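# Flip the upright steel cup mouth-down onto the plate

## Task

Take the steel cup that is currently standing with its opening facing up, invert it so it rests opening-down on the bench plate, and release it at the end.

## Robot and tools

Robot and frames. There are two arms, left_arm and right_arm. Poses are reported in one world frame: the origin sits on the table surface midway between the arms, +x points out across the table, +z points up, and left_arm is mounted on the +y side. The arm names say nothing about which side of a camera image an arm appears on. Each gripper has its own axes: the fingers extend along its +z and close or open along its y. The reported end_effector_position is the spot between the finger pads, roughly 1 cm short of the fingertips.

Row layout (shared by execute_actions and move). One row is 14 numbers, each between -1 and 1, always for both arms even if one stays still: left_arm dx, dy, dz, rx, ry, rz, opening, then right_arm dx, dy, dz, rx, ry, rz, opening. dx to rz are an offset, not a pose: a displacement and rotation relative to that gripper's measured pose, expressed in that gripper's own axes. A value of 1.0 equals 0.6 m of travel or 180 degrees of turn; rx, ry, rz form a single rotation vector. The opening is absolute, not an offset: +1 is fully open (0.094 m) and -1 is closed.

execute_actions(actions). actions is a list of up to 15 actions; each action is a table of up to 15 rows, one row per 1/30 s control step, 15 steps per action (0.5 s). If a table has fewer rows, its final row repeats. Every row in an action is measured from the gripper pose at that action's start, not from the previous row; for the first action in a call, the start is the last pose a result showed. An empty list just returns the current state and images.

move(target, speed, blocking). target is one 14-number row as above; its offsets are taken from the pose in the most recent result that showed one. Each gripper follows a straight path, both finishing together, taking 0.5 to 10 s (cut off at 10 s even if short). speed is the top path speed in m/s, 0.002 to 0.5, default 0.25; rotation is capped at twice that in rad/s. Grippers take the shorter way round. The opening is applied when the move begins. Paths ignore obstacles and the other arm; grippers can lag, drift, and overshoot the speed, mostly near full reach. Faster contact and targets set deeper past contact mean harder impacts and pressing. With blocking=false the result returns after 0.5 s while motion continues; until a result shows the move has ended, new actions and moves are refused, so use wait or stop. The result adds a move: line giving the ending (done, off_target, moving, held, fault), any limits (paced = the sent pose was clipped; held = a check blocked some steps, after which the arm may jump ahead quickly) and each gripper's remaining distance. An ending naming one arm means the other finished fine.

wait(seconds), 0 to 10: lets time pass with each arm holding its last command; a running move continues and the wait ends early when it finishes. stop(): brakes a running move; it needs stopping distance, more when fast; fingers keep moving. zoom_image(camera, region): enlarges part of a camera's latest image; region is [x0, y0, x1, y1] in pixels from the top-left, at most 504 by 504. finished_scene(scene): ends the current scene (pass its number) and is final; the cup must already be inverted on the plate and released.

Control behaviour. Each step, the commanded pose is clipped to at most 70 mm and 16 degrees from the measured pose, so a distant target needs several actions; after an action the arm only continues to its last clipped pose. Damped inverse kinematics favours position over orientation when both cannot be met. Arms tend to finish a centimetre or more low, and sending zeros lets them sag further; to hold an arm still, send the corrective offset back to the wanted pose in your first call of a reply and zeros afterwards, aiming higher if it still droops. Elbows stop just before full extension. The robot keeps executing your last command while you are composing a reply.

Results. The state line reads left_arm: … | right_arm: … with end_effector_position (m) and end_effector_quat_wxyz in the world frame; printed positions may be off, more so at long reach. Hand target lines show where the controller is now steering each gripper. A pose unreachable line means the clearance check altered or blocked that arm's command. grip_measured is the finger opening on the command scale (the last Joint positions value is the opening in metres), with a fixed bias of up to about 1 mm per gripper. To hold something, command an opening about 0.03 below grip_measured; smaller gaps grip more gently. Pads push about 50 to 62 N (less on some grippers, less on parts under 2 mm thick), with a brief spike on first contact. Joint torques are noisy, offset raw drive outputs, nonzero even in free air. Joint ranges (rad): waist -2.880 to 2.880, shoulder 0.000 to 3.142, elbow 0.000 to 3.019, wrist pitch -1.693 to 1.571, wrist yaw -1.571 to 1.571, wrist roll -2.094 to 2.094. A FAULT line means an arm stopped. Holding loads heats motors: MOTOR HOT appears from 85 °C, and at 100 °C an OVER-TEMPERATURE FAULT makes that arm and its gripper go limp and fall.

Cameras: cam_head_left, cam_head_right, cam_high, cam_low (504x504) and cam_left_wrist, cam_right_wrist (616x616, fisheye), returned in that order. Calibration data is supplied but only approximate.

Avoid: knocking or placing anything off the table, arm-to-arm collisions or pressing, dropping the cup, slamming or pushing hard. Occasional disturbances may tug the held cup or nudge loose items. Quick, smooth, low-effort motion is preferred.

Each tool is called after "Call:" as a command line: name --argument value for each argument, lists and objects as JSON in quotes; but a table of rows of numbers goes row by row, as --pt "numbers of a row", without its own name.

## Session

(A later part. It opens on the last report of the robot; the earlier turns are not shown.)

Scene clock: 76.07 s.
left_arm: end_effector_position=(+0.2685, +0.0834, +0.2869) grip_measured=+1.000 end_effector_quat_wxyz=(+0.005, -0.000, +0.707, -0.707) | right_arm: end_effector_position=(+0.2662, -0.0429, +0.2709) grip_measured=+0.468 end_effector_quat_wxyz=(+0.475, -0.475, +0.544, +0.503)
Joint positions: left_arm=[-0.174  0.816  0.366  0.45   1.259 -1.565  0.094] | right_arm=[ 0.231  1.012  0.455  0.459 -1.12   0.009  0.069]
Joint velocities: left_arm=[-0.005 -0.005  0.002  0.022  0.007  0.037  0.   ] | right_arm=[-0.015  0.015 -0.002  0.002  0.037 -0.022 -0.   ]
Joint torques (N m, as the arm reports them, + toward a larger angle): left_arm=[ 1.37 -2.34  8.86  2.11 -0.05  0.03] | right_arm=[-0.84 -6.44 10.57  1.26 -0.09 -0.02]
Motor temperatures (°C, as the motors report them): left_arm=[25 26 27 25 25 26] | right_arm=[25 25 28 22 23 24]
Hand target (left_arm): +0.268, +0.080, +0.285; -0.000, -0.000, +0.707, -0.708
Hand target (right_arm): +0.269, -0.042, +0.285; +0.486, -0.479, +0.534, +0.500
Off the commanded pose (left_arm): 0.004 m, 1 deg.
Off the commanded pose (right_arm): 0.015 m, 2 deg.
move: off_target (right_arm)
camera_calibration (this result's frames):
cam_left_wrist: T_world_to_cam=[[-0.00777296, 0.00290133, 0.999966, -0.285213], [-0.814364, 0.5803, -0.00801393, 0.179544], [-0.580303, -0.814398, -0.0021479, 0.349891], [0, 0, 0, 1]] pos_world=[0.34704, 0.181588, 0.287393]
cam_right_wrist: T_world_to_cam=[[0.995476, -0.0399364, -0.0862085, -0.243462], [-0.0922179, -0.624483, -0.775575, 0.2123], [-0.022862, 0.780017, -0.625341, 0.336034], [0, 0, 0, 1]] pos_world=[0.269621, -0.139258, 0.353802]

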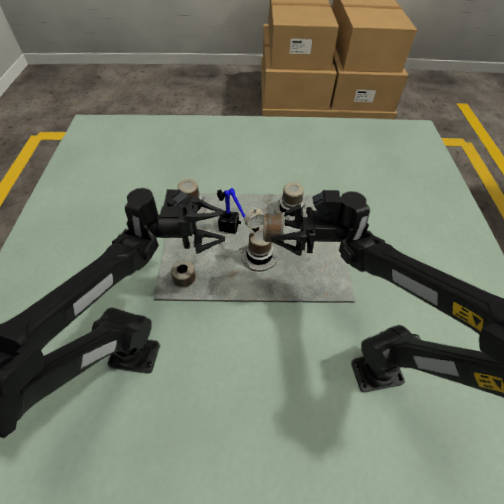

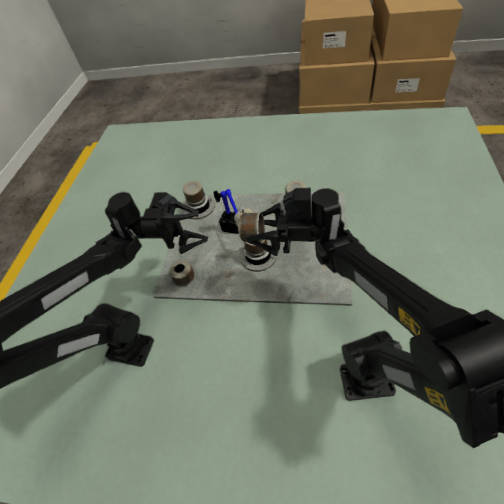

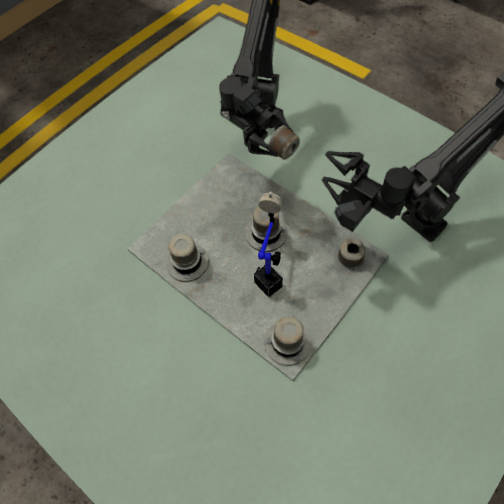

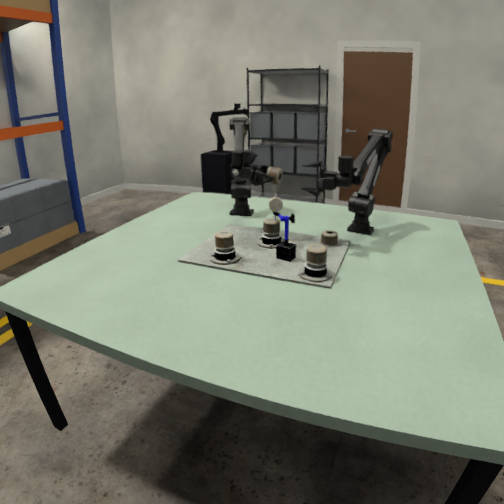

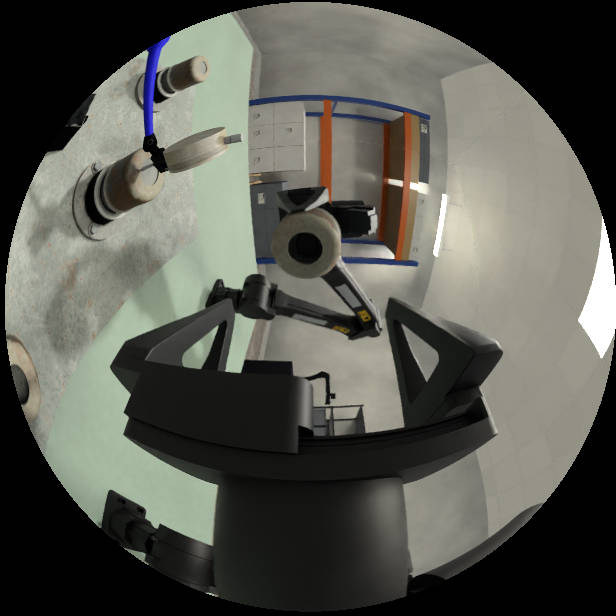

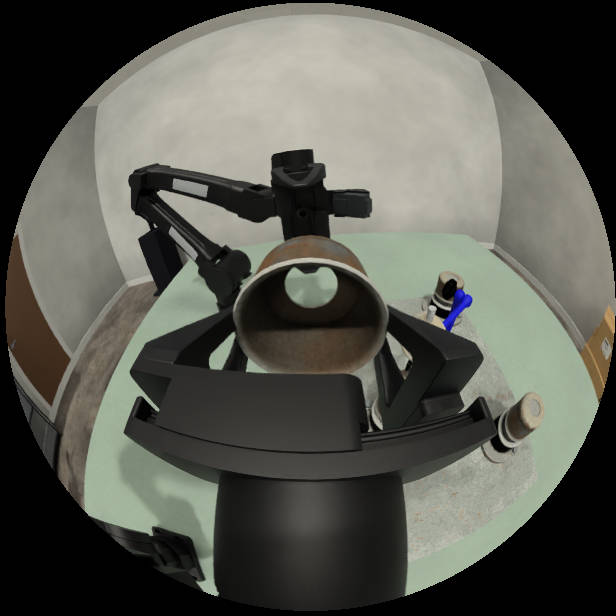

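Call:
move --target '[-0.011,0.008,0.105,0,0,0,1,-0.023,-0.005,0,0,0,0,0.45]' --speed 0.08

Scene clock: 80.23 s.
left_arm: end_effector_position=(+0.2662, +0.0281, +0.2586) grip_measured=+1.000 end_effector_quat_wxyz=(-0.012, -0.021, +0.717, -0.697) | right_arm: end_effector_position=(+0.2639, -0.0438, +0.2613) grip_measured=+0.468 end_effector_quat_wxyz=(+0.456, -0.468, +0.560, +0.509)
Joint positions: left_arm=[-0.391  0.95   0.366  0.529  1.037 -1.57   0.094] | right_arm=[ 0.231  1.012  0.449  0.413 -1.122  0.009  0.069]
Joint velocities: left_arm=[-0.015 -0.015 -0.007  0.022 -0.022 -0.022  0.   ] | right_arm=[-0.015 -0.015 -0.012 -0.007  0.037 -0.022  0.001]
Joint torques (N m, as the arm reports them, + toward a larger angle): left_arm=[ 1.62 -4.28 12.17  2.36  0.    0.17] | right_arm=[-1.17 -6.84 11.71  1.27 -0.26 -0.03]
Motor temperatures (°C, as the motors report them): left_arm=[25 26 27 26 25 26] | right_arm=[25 25 28 22 23 24]
Hand target (left_arm): +0.274, +0.021, +0.282; +0.005, -0.001, +0.707, -0.707
Hand target (right_arm): +0.270, -0.043, +0.284; +0.475, -0.475, +0.544, +0.503
Off the commanded pose (left_arm): 0.027 m, 3 deg.
Off the commanded pose (right_arm): 0.024 m, 3 deg.
move: off_target (left_arm, right_arm)
camera_calibration (this result's frames):
cam_left_wrist: T_world_to_cam=[[0.0459101, -0.0246134, 0.998642, -0.269875], [-0.815883, 0.575901, 0.0517023, 0.194608], [-0.576391, -0.817149, 0.00635801, 0.300267], [0, 0, 0, 1]] pos_world=[0.344238, 0.126645, 0.257538]
cam_right_wrist: T_world_to_cam=[[0.990365, -0.0406557, -0.132378, -0.228671], [-0.127536, -0.640243, -0.757512, 0.208059], [-0.0539566, 0.767096, -0.639259, 0.341966], [0, 0, 0, 1]] pos_world=[0.271454, -0.138409, 0.34594]

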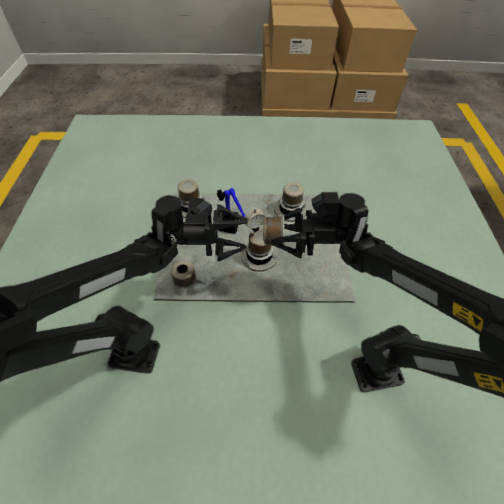

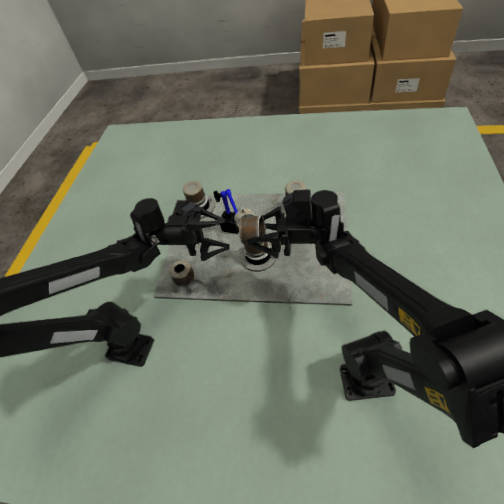

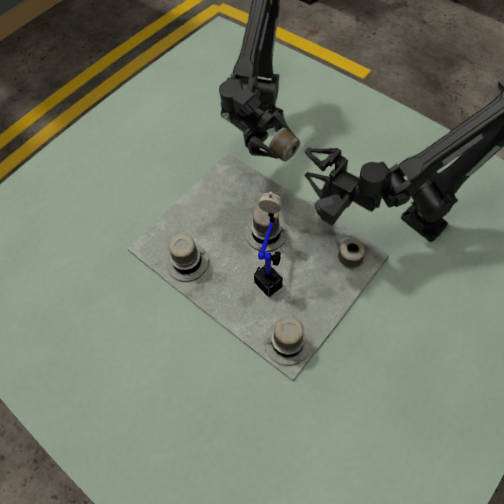

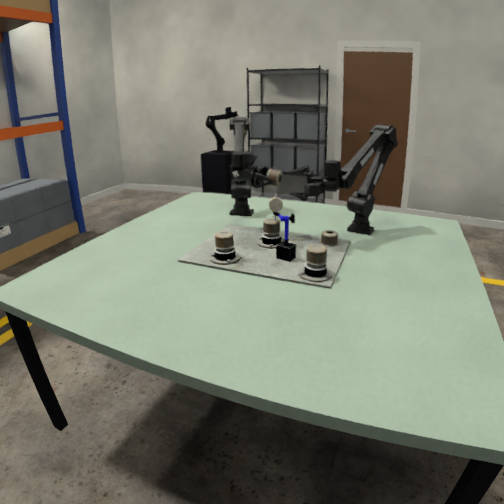

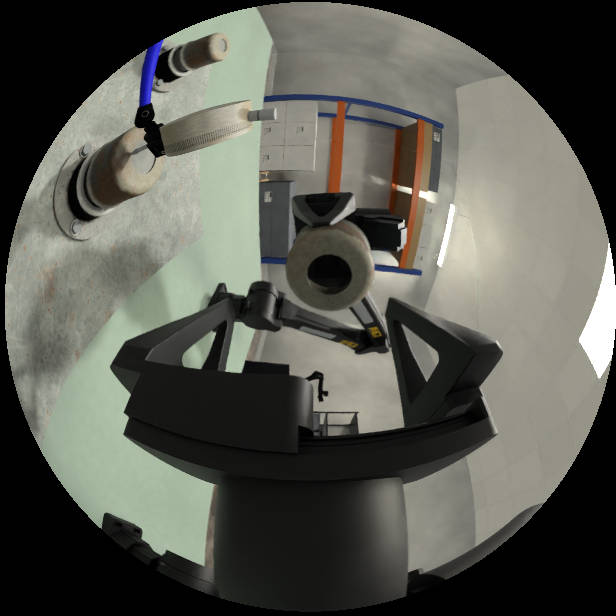

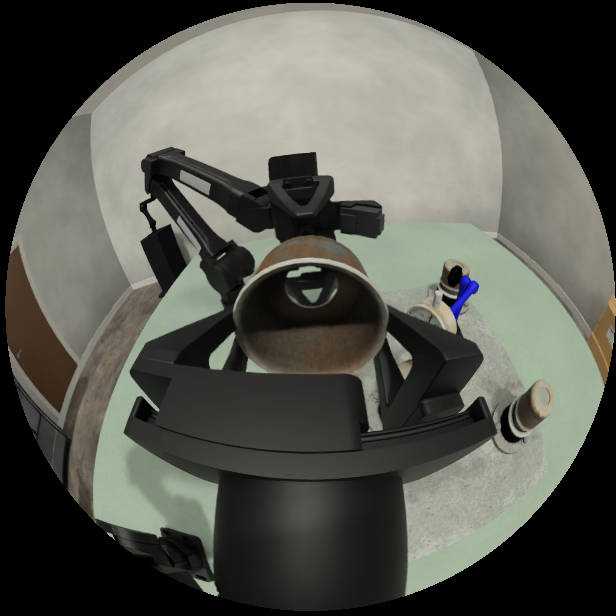

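Call:
move --target '[-0.013,-0.07,0,0.009,0.004,0.015,1,-0.04,-0.008,0,-0.012,-0.02,-0.046,0.45]' --speed 0.06

Scene clock: 86.63 s.
left_arm: end_effector_position=(+0.2652, +0.0292, +0.2723) grip_measured=+1.000 end_effector_quat_wxyz=(-0.018, -0.013, +0.716, -0.698) | right_arm: end_effector_position=(+0.2619, -0.0447, +0.2689) grip_measured=+0.468 end_effector_quat_wxyz=(+0.482, -0.492, +0.517, +0.508)
Joint positions: left_arm=[-0.382  0.924  0.394  0.479  1.066 -1.57   0.094] | right_arm=[ 0.22   1.042  0.44   0.556 -1.173  0.009  0.069]
Joint velocities: left_arm=[ 0.005 -0.005 -0.017  0.002 -0.066  0.022  0.   ] | right_arm=[ 0.005  0.015  0.012 -0.002  0.022  0.037  0.   ]
Joint torques (N m, as the arm reports them, + toward a larger angle): left_arm=[ 3.24 -5.78 12.75  1.3   0.26  0.09] | right_arm=[-1.36 -4.49 11.26  2.23 -0.15 -0.08]
Motor temperatures (°C, as the motors report them): left_arm=[25 26 27 26 25 26] | right_arm=[25 24 28 22 23 24]
Hand target (left_arm): +0.275, +0.028, +0.300; +0.000, +0.000, +0.707, -0.708
Hand target (right_arm): +0.272, -0.043, +0.284; +0.501, -0.499, +0.501, +0.499
Off the commanded pose (left_arm): 0.030 m, 3 deg.
Off the commanded pose (right_arm): 0.019 m, 3 deg.
move: off_target (left_arm, right_arm)
camera_calibration (this result's frames):
cam_left_wrist: T_world_to_cam=[[0.0432138, -0.0224811, 0.998813, -0.282869], [-0.804207, 0.592397, 0.0481277, 0.189917], [-0.592776, -0.805332, 0.00752029, 0.304203], [0, 0, 0, 1]] pos_world=[0.345281, 0.126119, 0.271105]
cam_right_wrist: T_world_to_cam=[[0.999212, 0.00371485, -0.0395208, -0.250969], [-0.0291227, -0.607927, -0.793458, 0.198307], [-0.0269733, 0.793984, -0.60734, 0.333015], [0, 0, 0, 1]] pos_world=[0.265529, -0.14292, 0.349683]

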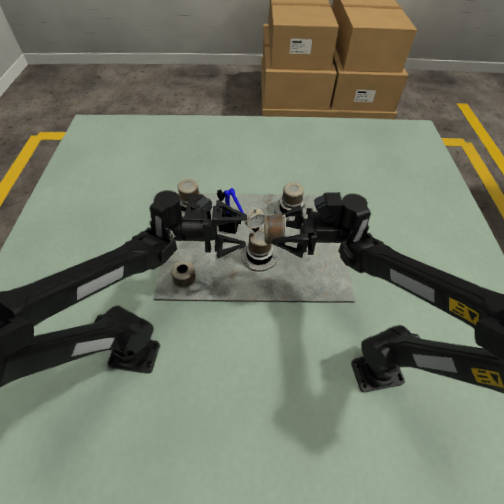

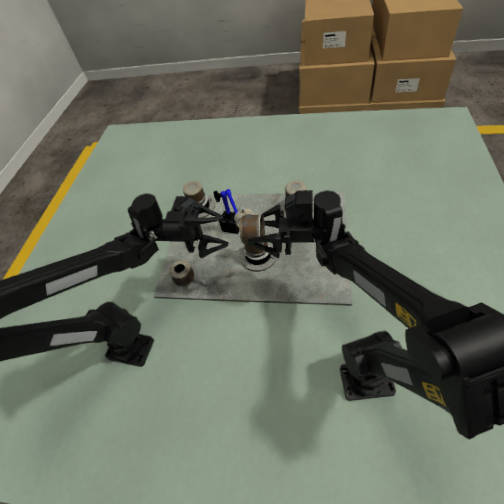

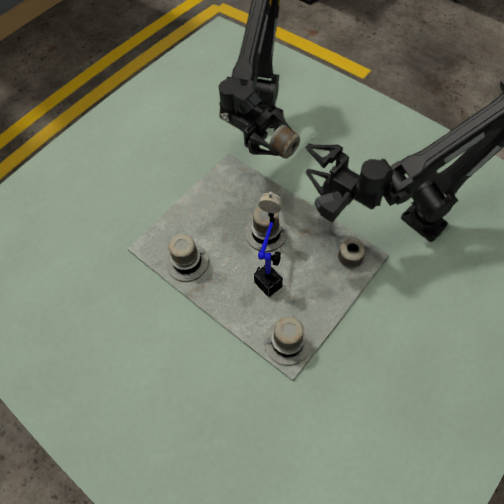

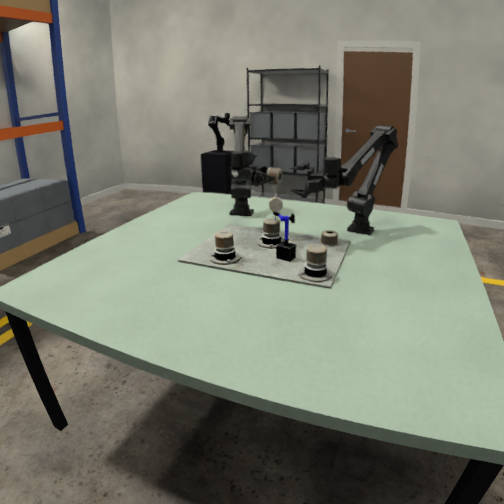

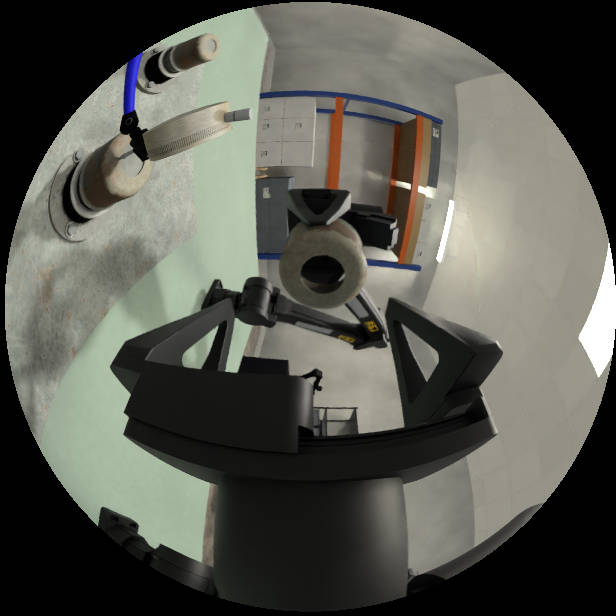

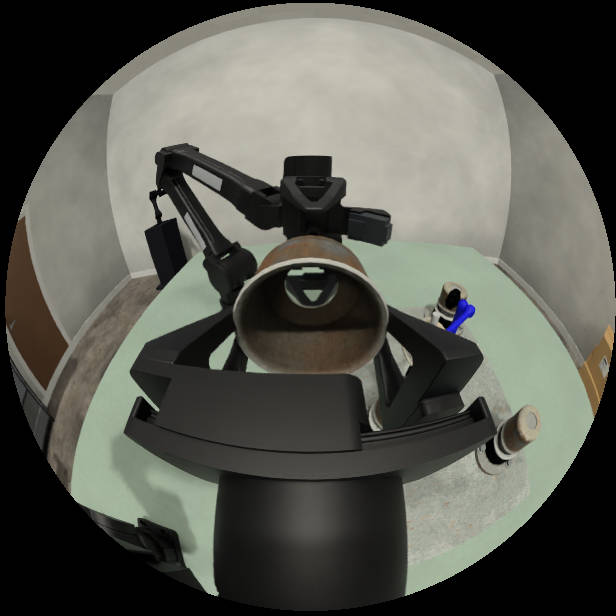

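Call:
move --target '[-0.03,-0.09,0.05,0.008,-0.002,0.014,1,-0.025,-0.017,0.003,0,-0.006,-0.016,0.45]' --speed 0.05

Scene clock: 92.03 s.
left_arm: end_effector_position=(+0.2778, +0.0070, +0.3034) grip_measured=+1.000 end_effector_quat_wxyz=(-0.005, -0.010, +0.712, -0.702) | right_arm: end_effector_position=(+0.2607, -0.0455, +0.2648) grip_measured=+0.468 end_effector_quat_wxyz=(+0.480, -0.492, +0.517, +0.510)
Joint positions: left_arm=[-0.435  0.944  0.485  0.431  0.999 -1.57   0.094] | right_arm=[ 0.218  1.048  0.433  0.564 -1.179  0.009  0.069]
Joint velocities: left_arm=[ 0.005  0.005  0.002 -0.002  0.007 -0.007  0.   ] | right_arm=[-0.005 -0.005  0.007 -0.017  0.051  0.037 -0.   ]
Joint torques (N m, as the arm reports them, + toward a larger angle): left_arm=[ 1.41 -4.46 13.17  1.32 -0.02  0.08] | right_arm=[-1.36 -4.49 11.71  2.31 -0.16 -0.07]
Motor temperatures (°C, as the motors report them): left_arm=[25 26 28 26 25 26] | right_arm=[25 24 28 22 23 24]
Hand target (left_arm): +0.284, -0.002, +0.324; -0.001, +0.000, +0.707, -0.708
Hand target (right_arm): +0.272, -0.043, +0.283; +0.500, -0.500, +0.500, +0.500
Off the commanded pose (left_arm): 0.024 m, 2 deg.
Off the commanded pose (right_arm): 0.022 m, 3 deg.
move: off_target (left_arm, right_arm)
camera_calibration (this result's frames):
cam_left_wrist: T_world_to_cam=[[0.0211747, -0.011775, 0.999706, -0.309223], [-0.813269, 0.58139, 0.0240737, 0.221558], [-0.581503, -0.81354, 0.00273451, 0.291918], [0, 0, 0, 1]] pos_world=[0.356485, 0.105034, 0.303]
cam_right_wrist: T_world_to_cam=[[0.998963, 0.00743661, -0.0449088, -0.248329], [-0.0310712, -0.609598, -0.792101, 0.194587], [-0.0332669, 0.792676, -0.608735, 0.33304], [0, 0, 0, 1]] pos_world=[0.265197, -0.143526, 0.345714]

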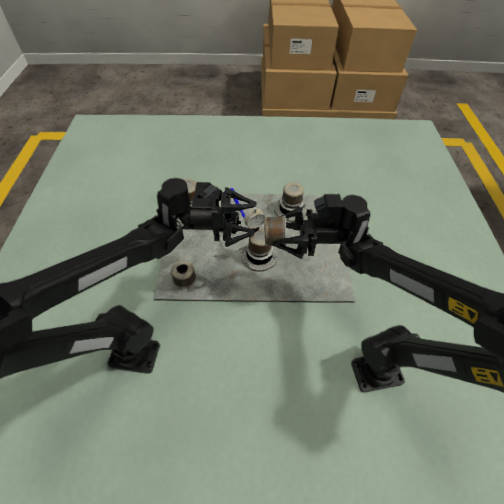

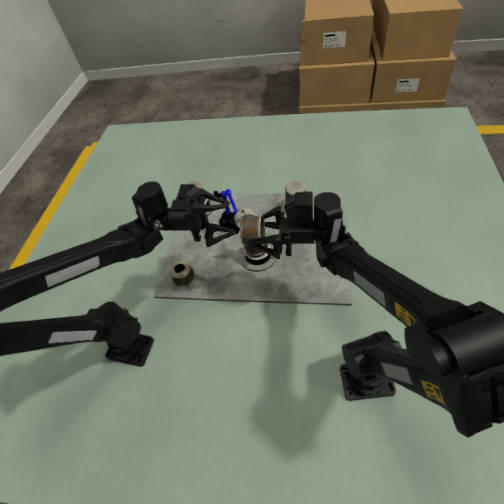

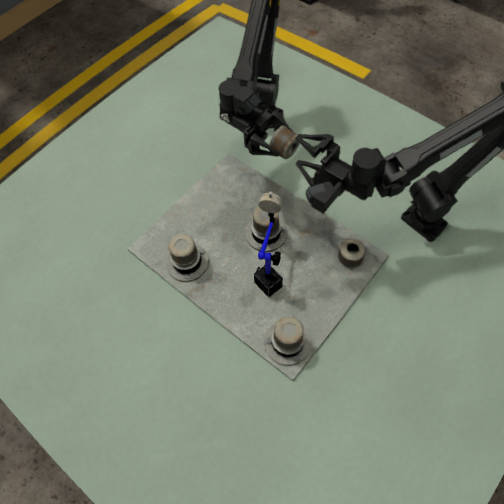

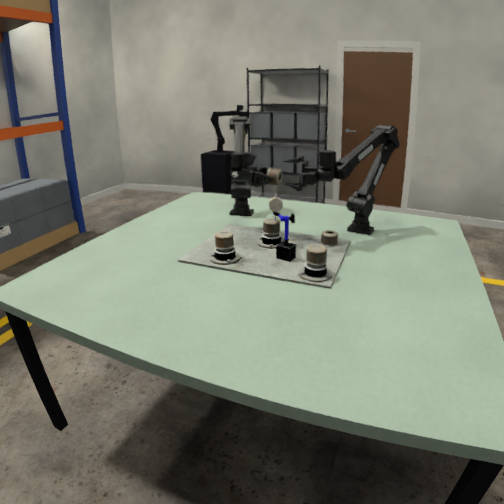

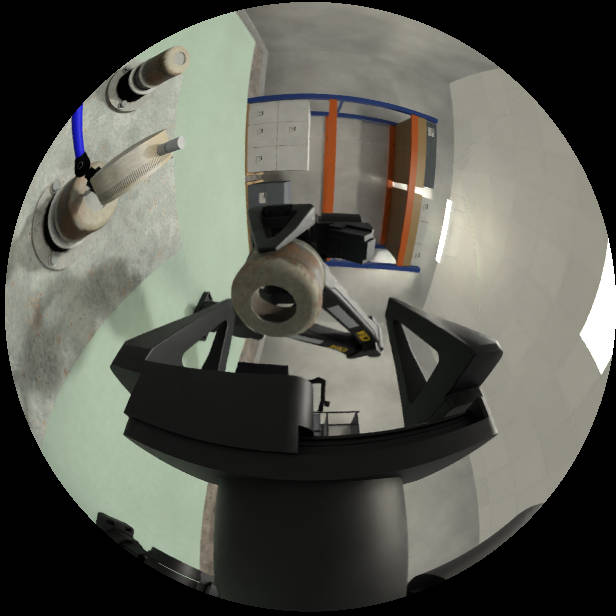

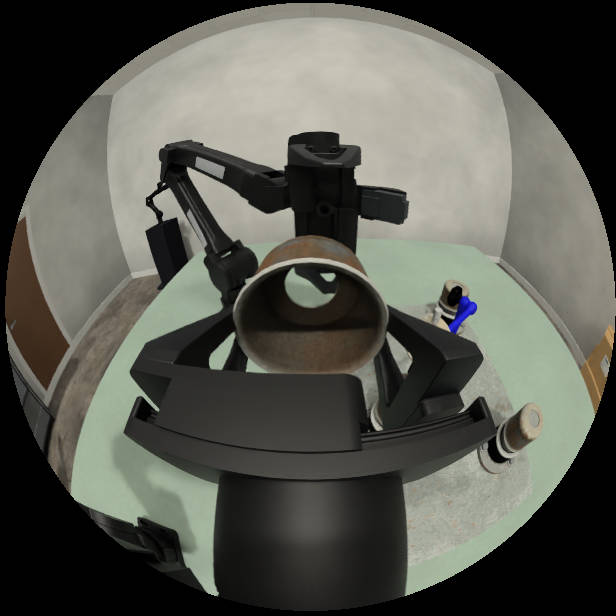

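Call:
move --target '[0.012,0.042,0,0.004,0,0.006,1,-0.034,-0.019,0.004,0,-0.006,-0.017,0.45]' --speed 0.04

Scene clock: 95.30 s.
left_arm: end_effector_position=(+0.2713, +0.0109, +0.2792) grip_measured=+1.000 end_effector_quat_wxyz=(+0.002, -0.008, +0.709, -0.705) | right_arm: end_effector_position=(+0.2597, -0.0464, +0.2634) grip_measured=+0.468 end_effector_quat_wxyz=(+0.478, -0.492, +0.518, +0.511)
Joint positions: left_arm=[-0.439  0.967  0.417  0.539  0.987 -1.57   0.094] | right_arm=[ 0.216  1.048  0.429  0.565 -1.184  0.009  0.069]
Joint velocities: left_arm=[ 0.005  0.005 -0.007  0.037  0.007  0.007  0.   ] | right_arm=[-0.005 -0.005  0.007  0.007 -0.051  0.022  0.001]
Joint torques (N m, as the arm reports them, + toward a larger angle): left_arm=[ 1.38 -4.45  8.71  2.4  -0.04  0.12] | right_arm=[-1.33 -4.6  12.31  1.88 -0.16 -0.08]
Motor temperatures (°C, as the motors report them): left_arm=[25 26 28 26 25 26] | right_arm=[25 24 29 22 23 24]
Hand target (left_arm): +0.270, +0.008, +0.278; +0.001, -0.004, +0.708, -0.706
Hand target (right_arm): +0.273, -0.044, +0.284; +0.498, -0.501, +0.500, +0.501
Off the commanded pose (left_arm): 0.004 m, 1 deg.
Off the commanded pose (right_arm): 0.025 m, 3 deg.
move: off_target (right_arm)
camera_calibration (this result's frames):
cam_left_wrist: T_world_to_cam=[[0.00760542, -0.00323882, 0.999966, -0.281372], [-0.818119, 0.574992, 0.00808471, 0.220439], [-0.574999, -0.818152, 0.00172332, 0.289982], [0, 0, 0, 1]] pos_world=[0.349225, 0.109587, 0.27908]
cam_right_wrist: T_world_to_cam=[[0.998801, 0.0104351, -0.0478379, -0.246435], [-0.0315294, -0.61042, -0.79145, 0.192775], [-0.0374601, 0.792009, -0.609359, 0.334053], [0, 0, 0, 1]] pos_world=[0.264731, -0.144328, 0.344341]

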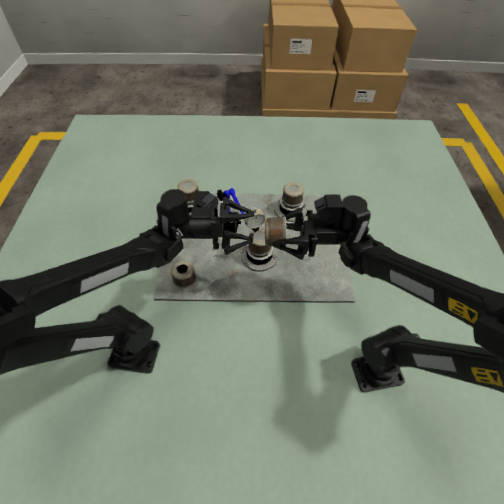

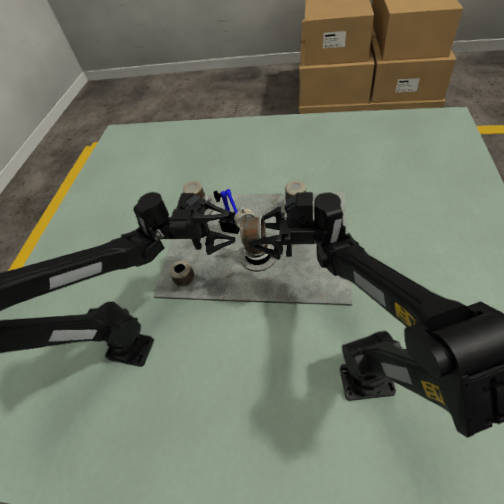

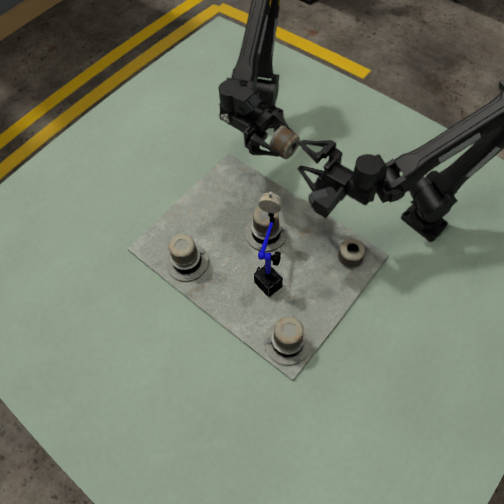

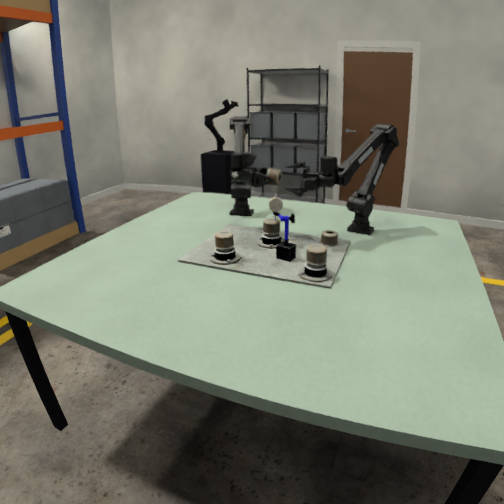

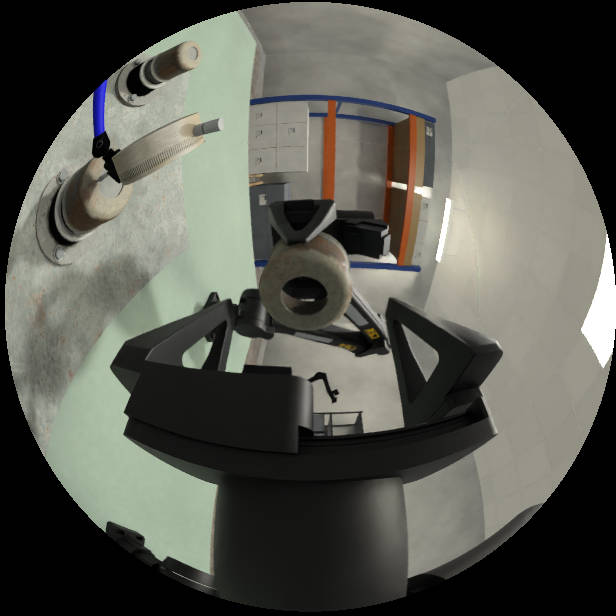

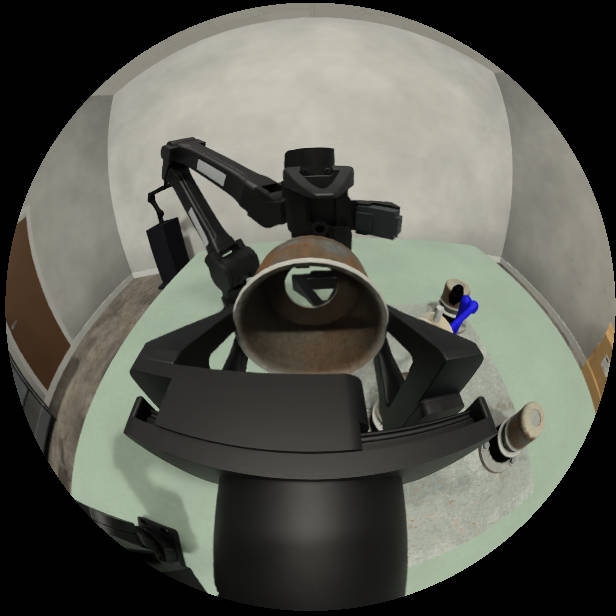

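Call:
move --target '[-0.008,-0.02,0.05,0,0,0,1,-0.034,-0.021,0.004,0,-0.006,-0.018,0.45]' --speed 0.04

Scene clock: 98.97 s.
left_arm: end_effector_position=(+0.2681, -0.0082, +0.2704) grip_measured=+1.000 end_effector_quat_wxyz=(-0.003, -0.019, +0.715, -0.698) | right_arm: end_effector_position=(+0.2590, -0.0475, +0.2607) grip_measured=+0.468 end_effector_quat_wxyz=(+0.475, -0.492, +0.519, +0.513)
Joint positions: left_arm=[-0.507  1.004  0.426  0.539  0.912 -1.57   0.094] | right_arm=[ 0.212  1.051  0.425  0.565 -1.191  0.009  0.069]
Joint velocities: left_arm=[-0.005 -0.024 -0.002  0.002 -0.022 -0.037  0.   ] | right_arm=[-0.005 -0.005  0.007 -0.002 -0.022 -0.051 -0.   ]
Joint torques (N m, as the arm reports them, + toward a larger angle): left_arm=[ 1.49 -4.74 12.59  1.42 -0.03  0.09] | right_arm=[-1.34 -4.53 12.41  1.98 -0.17 -0.1 ]
Motor temperatures (°C, as the motors report them): left_arm=[25 26 28 26 25 26] | right_arm=[25 24 29 22 23 24]
Hand target (left_arm): +0.276, -0.018, +0.291; +0.002, -0.008, +0.709, -0.705
Hand target (right_arm): +0.272, -0.044, +0.283; +0.497, -0.502, +0.499, +0.502
Off the commanded pose (left_arm): 0.025 m, 2 deg.
Off the commanded pose (right_arm): 0.027 m, 4 deg.
move: off_target (left_arm, right_arm)
camera_calibration (this result's frames):
cam_left_wrist: T_world_to_cam=[[0.03045, -0.0211219, 0.999313, -0.278656], [-0.82174, 0.568656, 0.0370585, 0.221963], [-0.569048, -0.822304, -0.0000411427, 0.271376], [0, 0, 0, 1]] pos_world=[0.345307, 0.091047, 0.270251]
cam_right_wrist: T_world_to_cam=[[0.998427, 0.0137365, -0.0543508, -0.24393], [-0.0345722, -0.612323, -0.789851, 0.19031], [-0.0441301, 0.790488, -0.610885, 0.335329], [0, 0, 0, 1]] pos_world=[0.264924, -0.145192, 0.341906]

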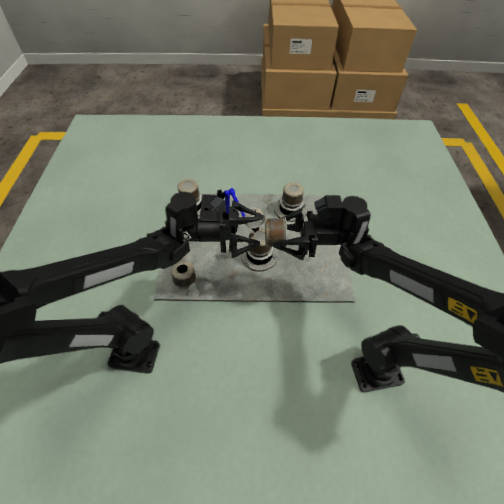

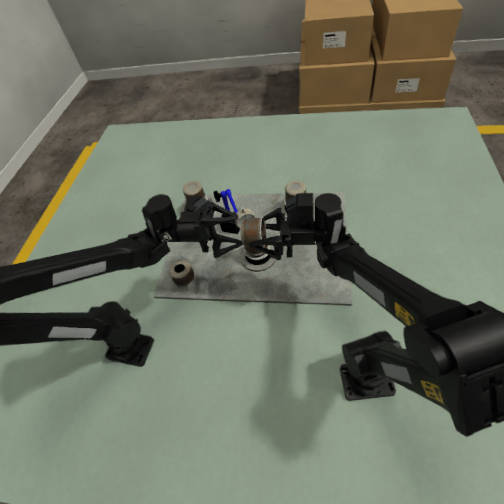

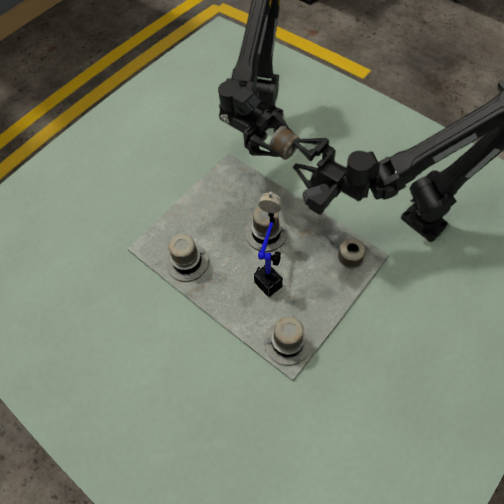

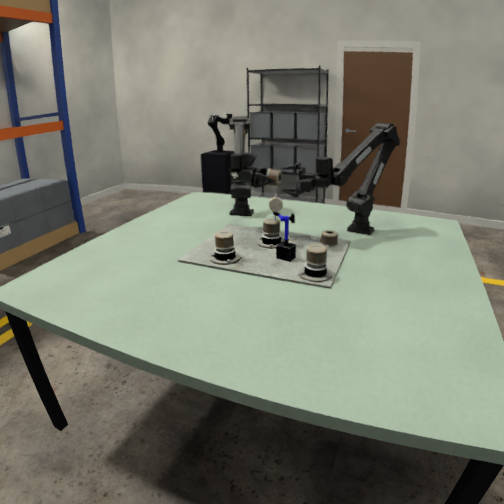

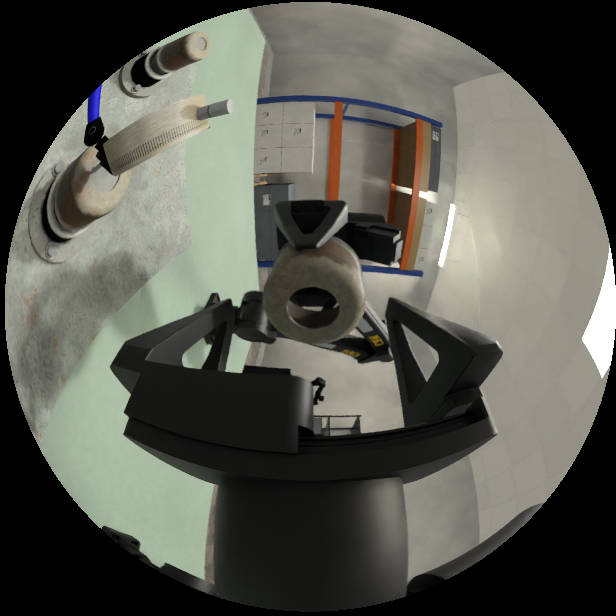

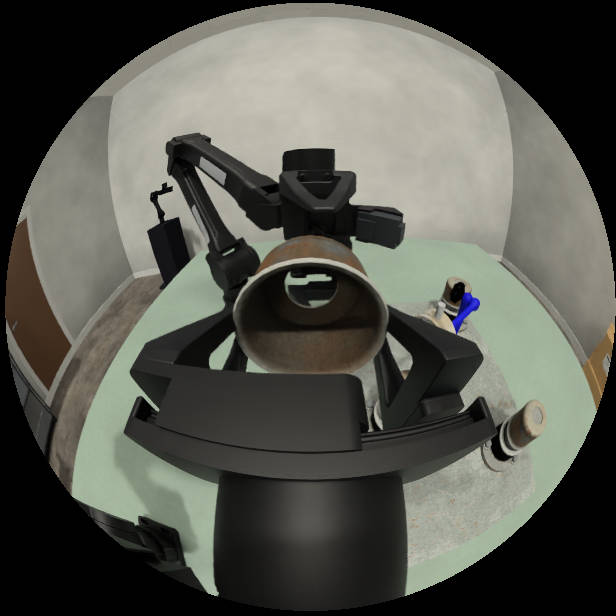

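Call:
move --target '[-0.013,-0.052,0.07,0.006,0,0.008,1,-0.036,-0.021,0.004,0,-0.006,-0.019,0.45]' --speed 0.04

Scene clock: 102.50 s.
left_arm: end_effector_position=(+0.2702, -0.0391, +0.2801) grip_measured=+1.000 end_effector_quat_wxyz=(+0.001, -0.019, +0.716, -0.698) | right_arm: end_effector_position=(+0.2575, -0.0488, +0.2582) grip_measured=+0.468 end_effector_quat_wxyz=(+0.472, -0.492, +0.520, +0.515)
Joint positions: left_arm=[-0.592  1.056  0.485  0.535  0.82  -1.57   0.094] | right_arm=[ 0.209  1.051  0.42   0.565 -1.198  0.009  0.069]
Joint velocities: left_arm=[-0.034  0.005 -0.027  0.002 -0.037  0.007  0.   ] | right_arm=[ 0.005 -0.024  0.007 -0.002 -0.022 -0.051 -0.001]
Joint torques (N m, as the arm reports them, + toward a larger angle): left_arm=[ 1.46 -5.69 12.69  1.43 -0.03  0.1 ] | right_arm=[-1.38 -4.42 12.65  1.84 -0.18 -0.12]
Motor temperatures (°C, as the motors report them): left_arm=[25 26 29 26 25 26] | right_arm=[25 24 29 22 23 24]
Hand target (left_arm): +0.277, -0.050, +0.300; +0.006, -0.010, +0.709, -0.705
Hand target (right_arm): +0.272, -0.045, +0.281; +0.495, -0.502, +0.500, +0.503
Off the commanded pose (left_arm): 0.025 m, 2 deg.
Off the commanded pose (right_arm): 0.028 m, 4 deg.
move: off_target (left_arm, right_arm)
camera_calibration (this result's frames):
cam_left_wrist: T_world_to_cam=[[0.0254507, -0.0212372, 0.99945, -0.287787], [-0.825983, 0.562728, 0.0329907, 0.242914], [-0.56312, -0.826369, -0.00321973, 0.246232], [0, 0, 0, 1]] pos_world=[0.346625, 0.0606725, 0.280407]
cam_right_wrist: T_world_to_cam=[[0.998056, 0.0174296, -0.0598284, -0.240788], [-0.0365508, -0.613854, -0.788573, 0.187608], [-0.0504705, 0.789227, -0.612024, 0.336632], [0, 0, 0, 1]] pos_world=[0.264167, -0.146318, 0.339564]

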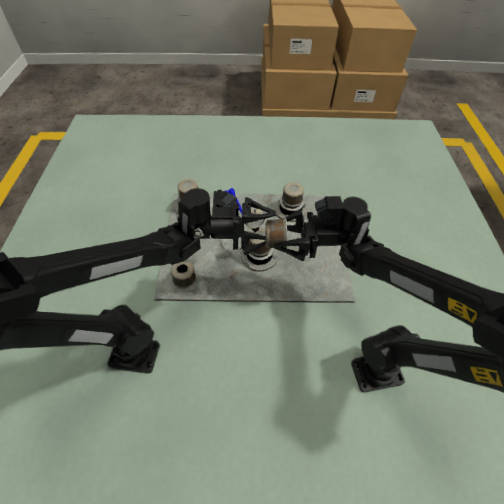

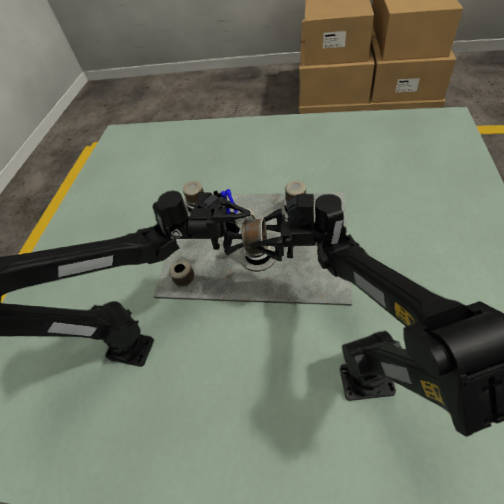

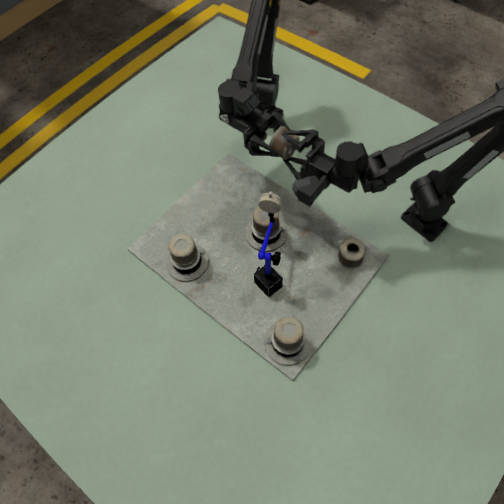

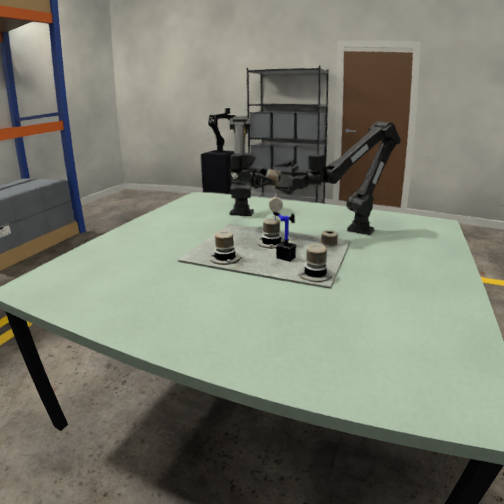

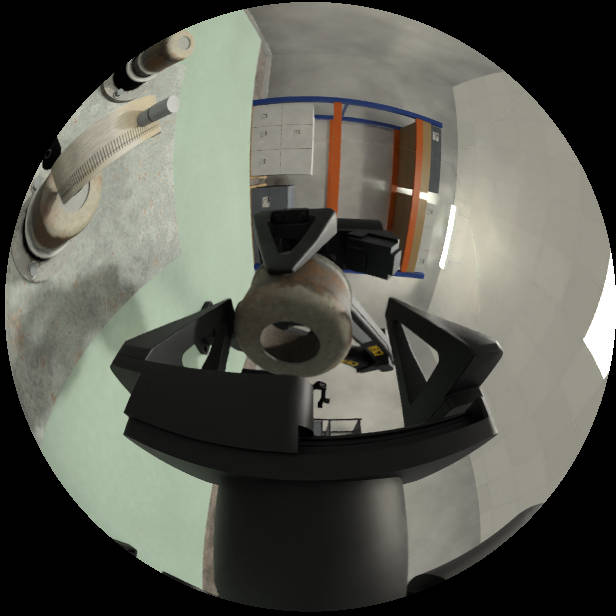

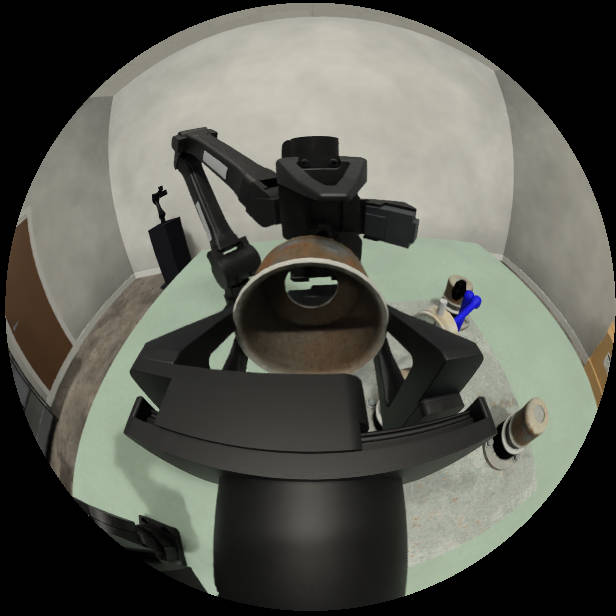

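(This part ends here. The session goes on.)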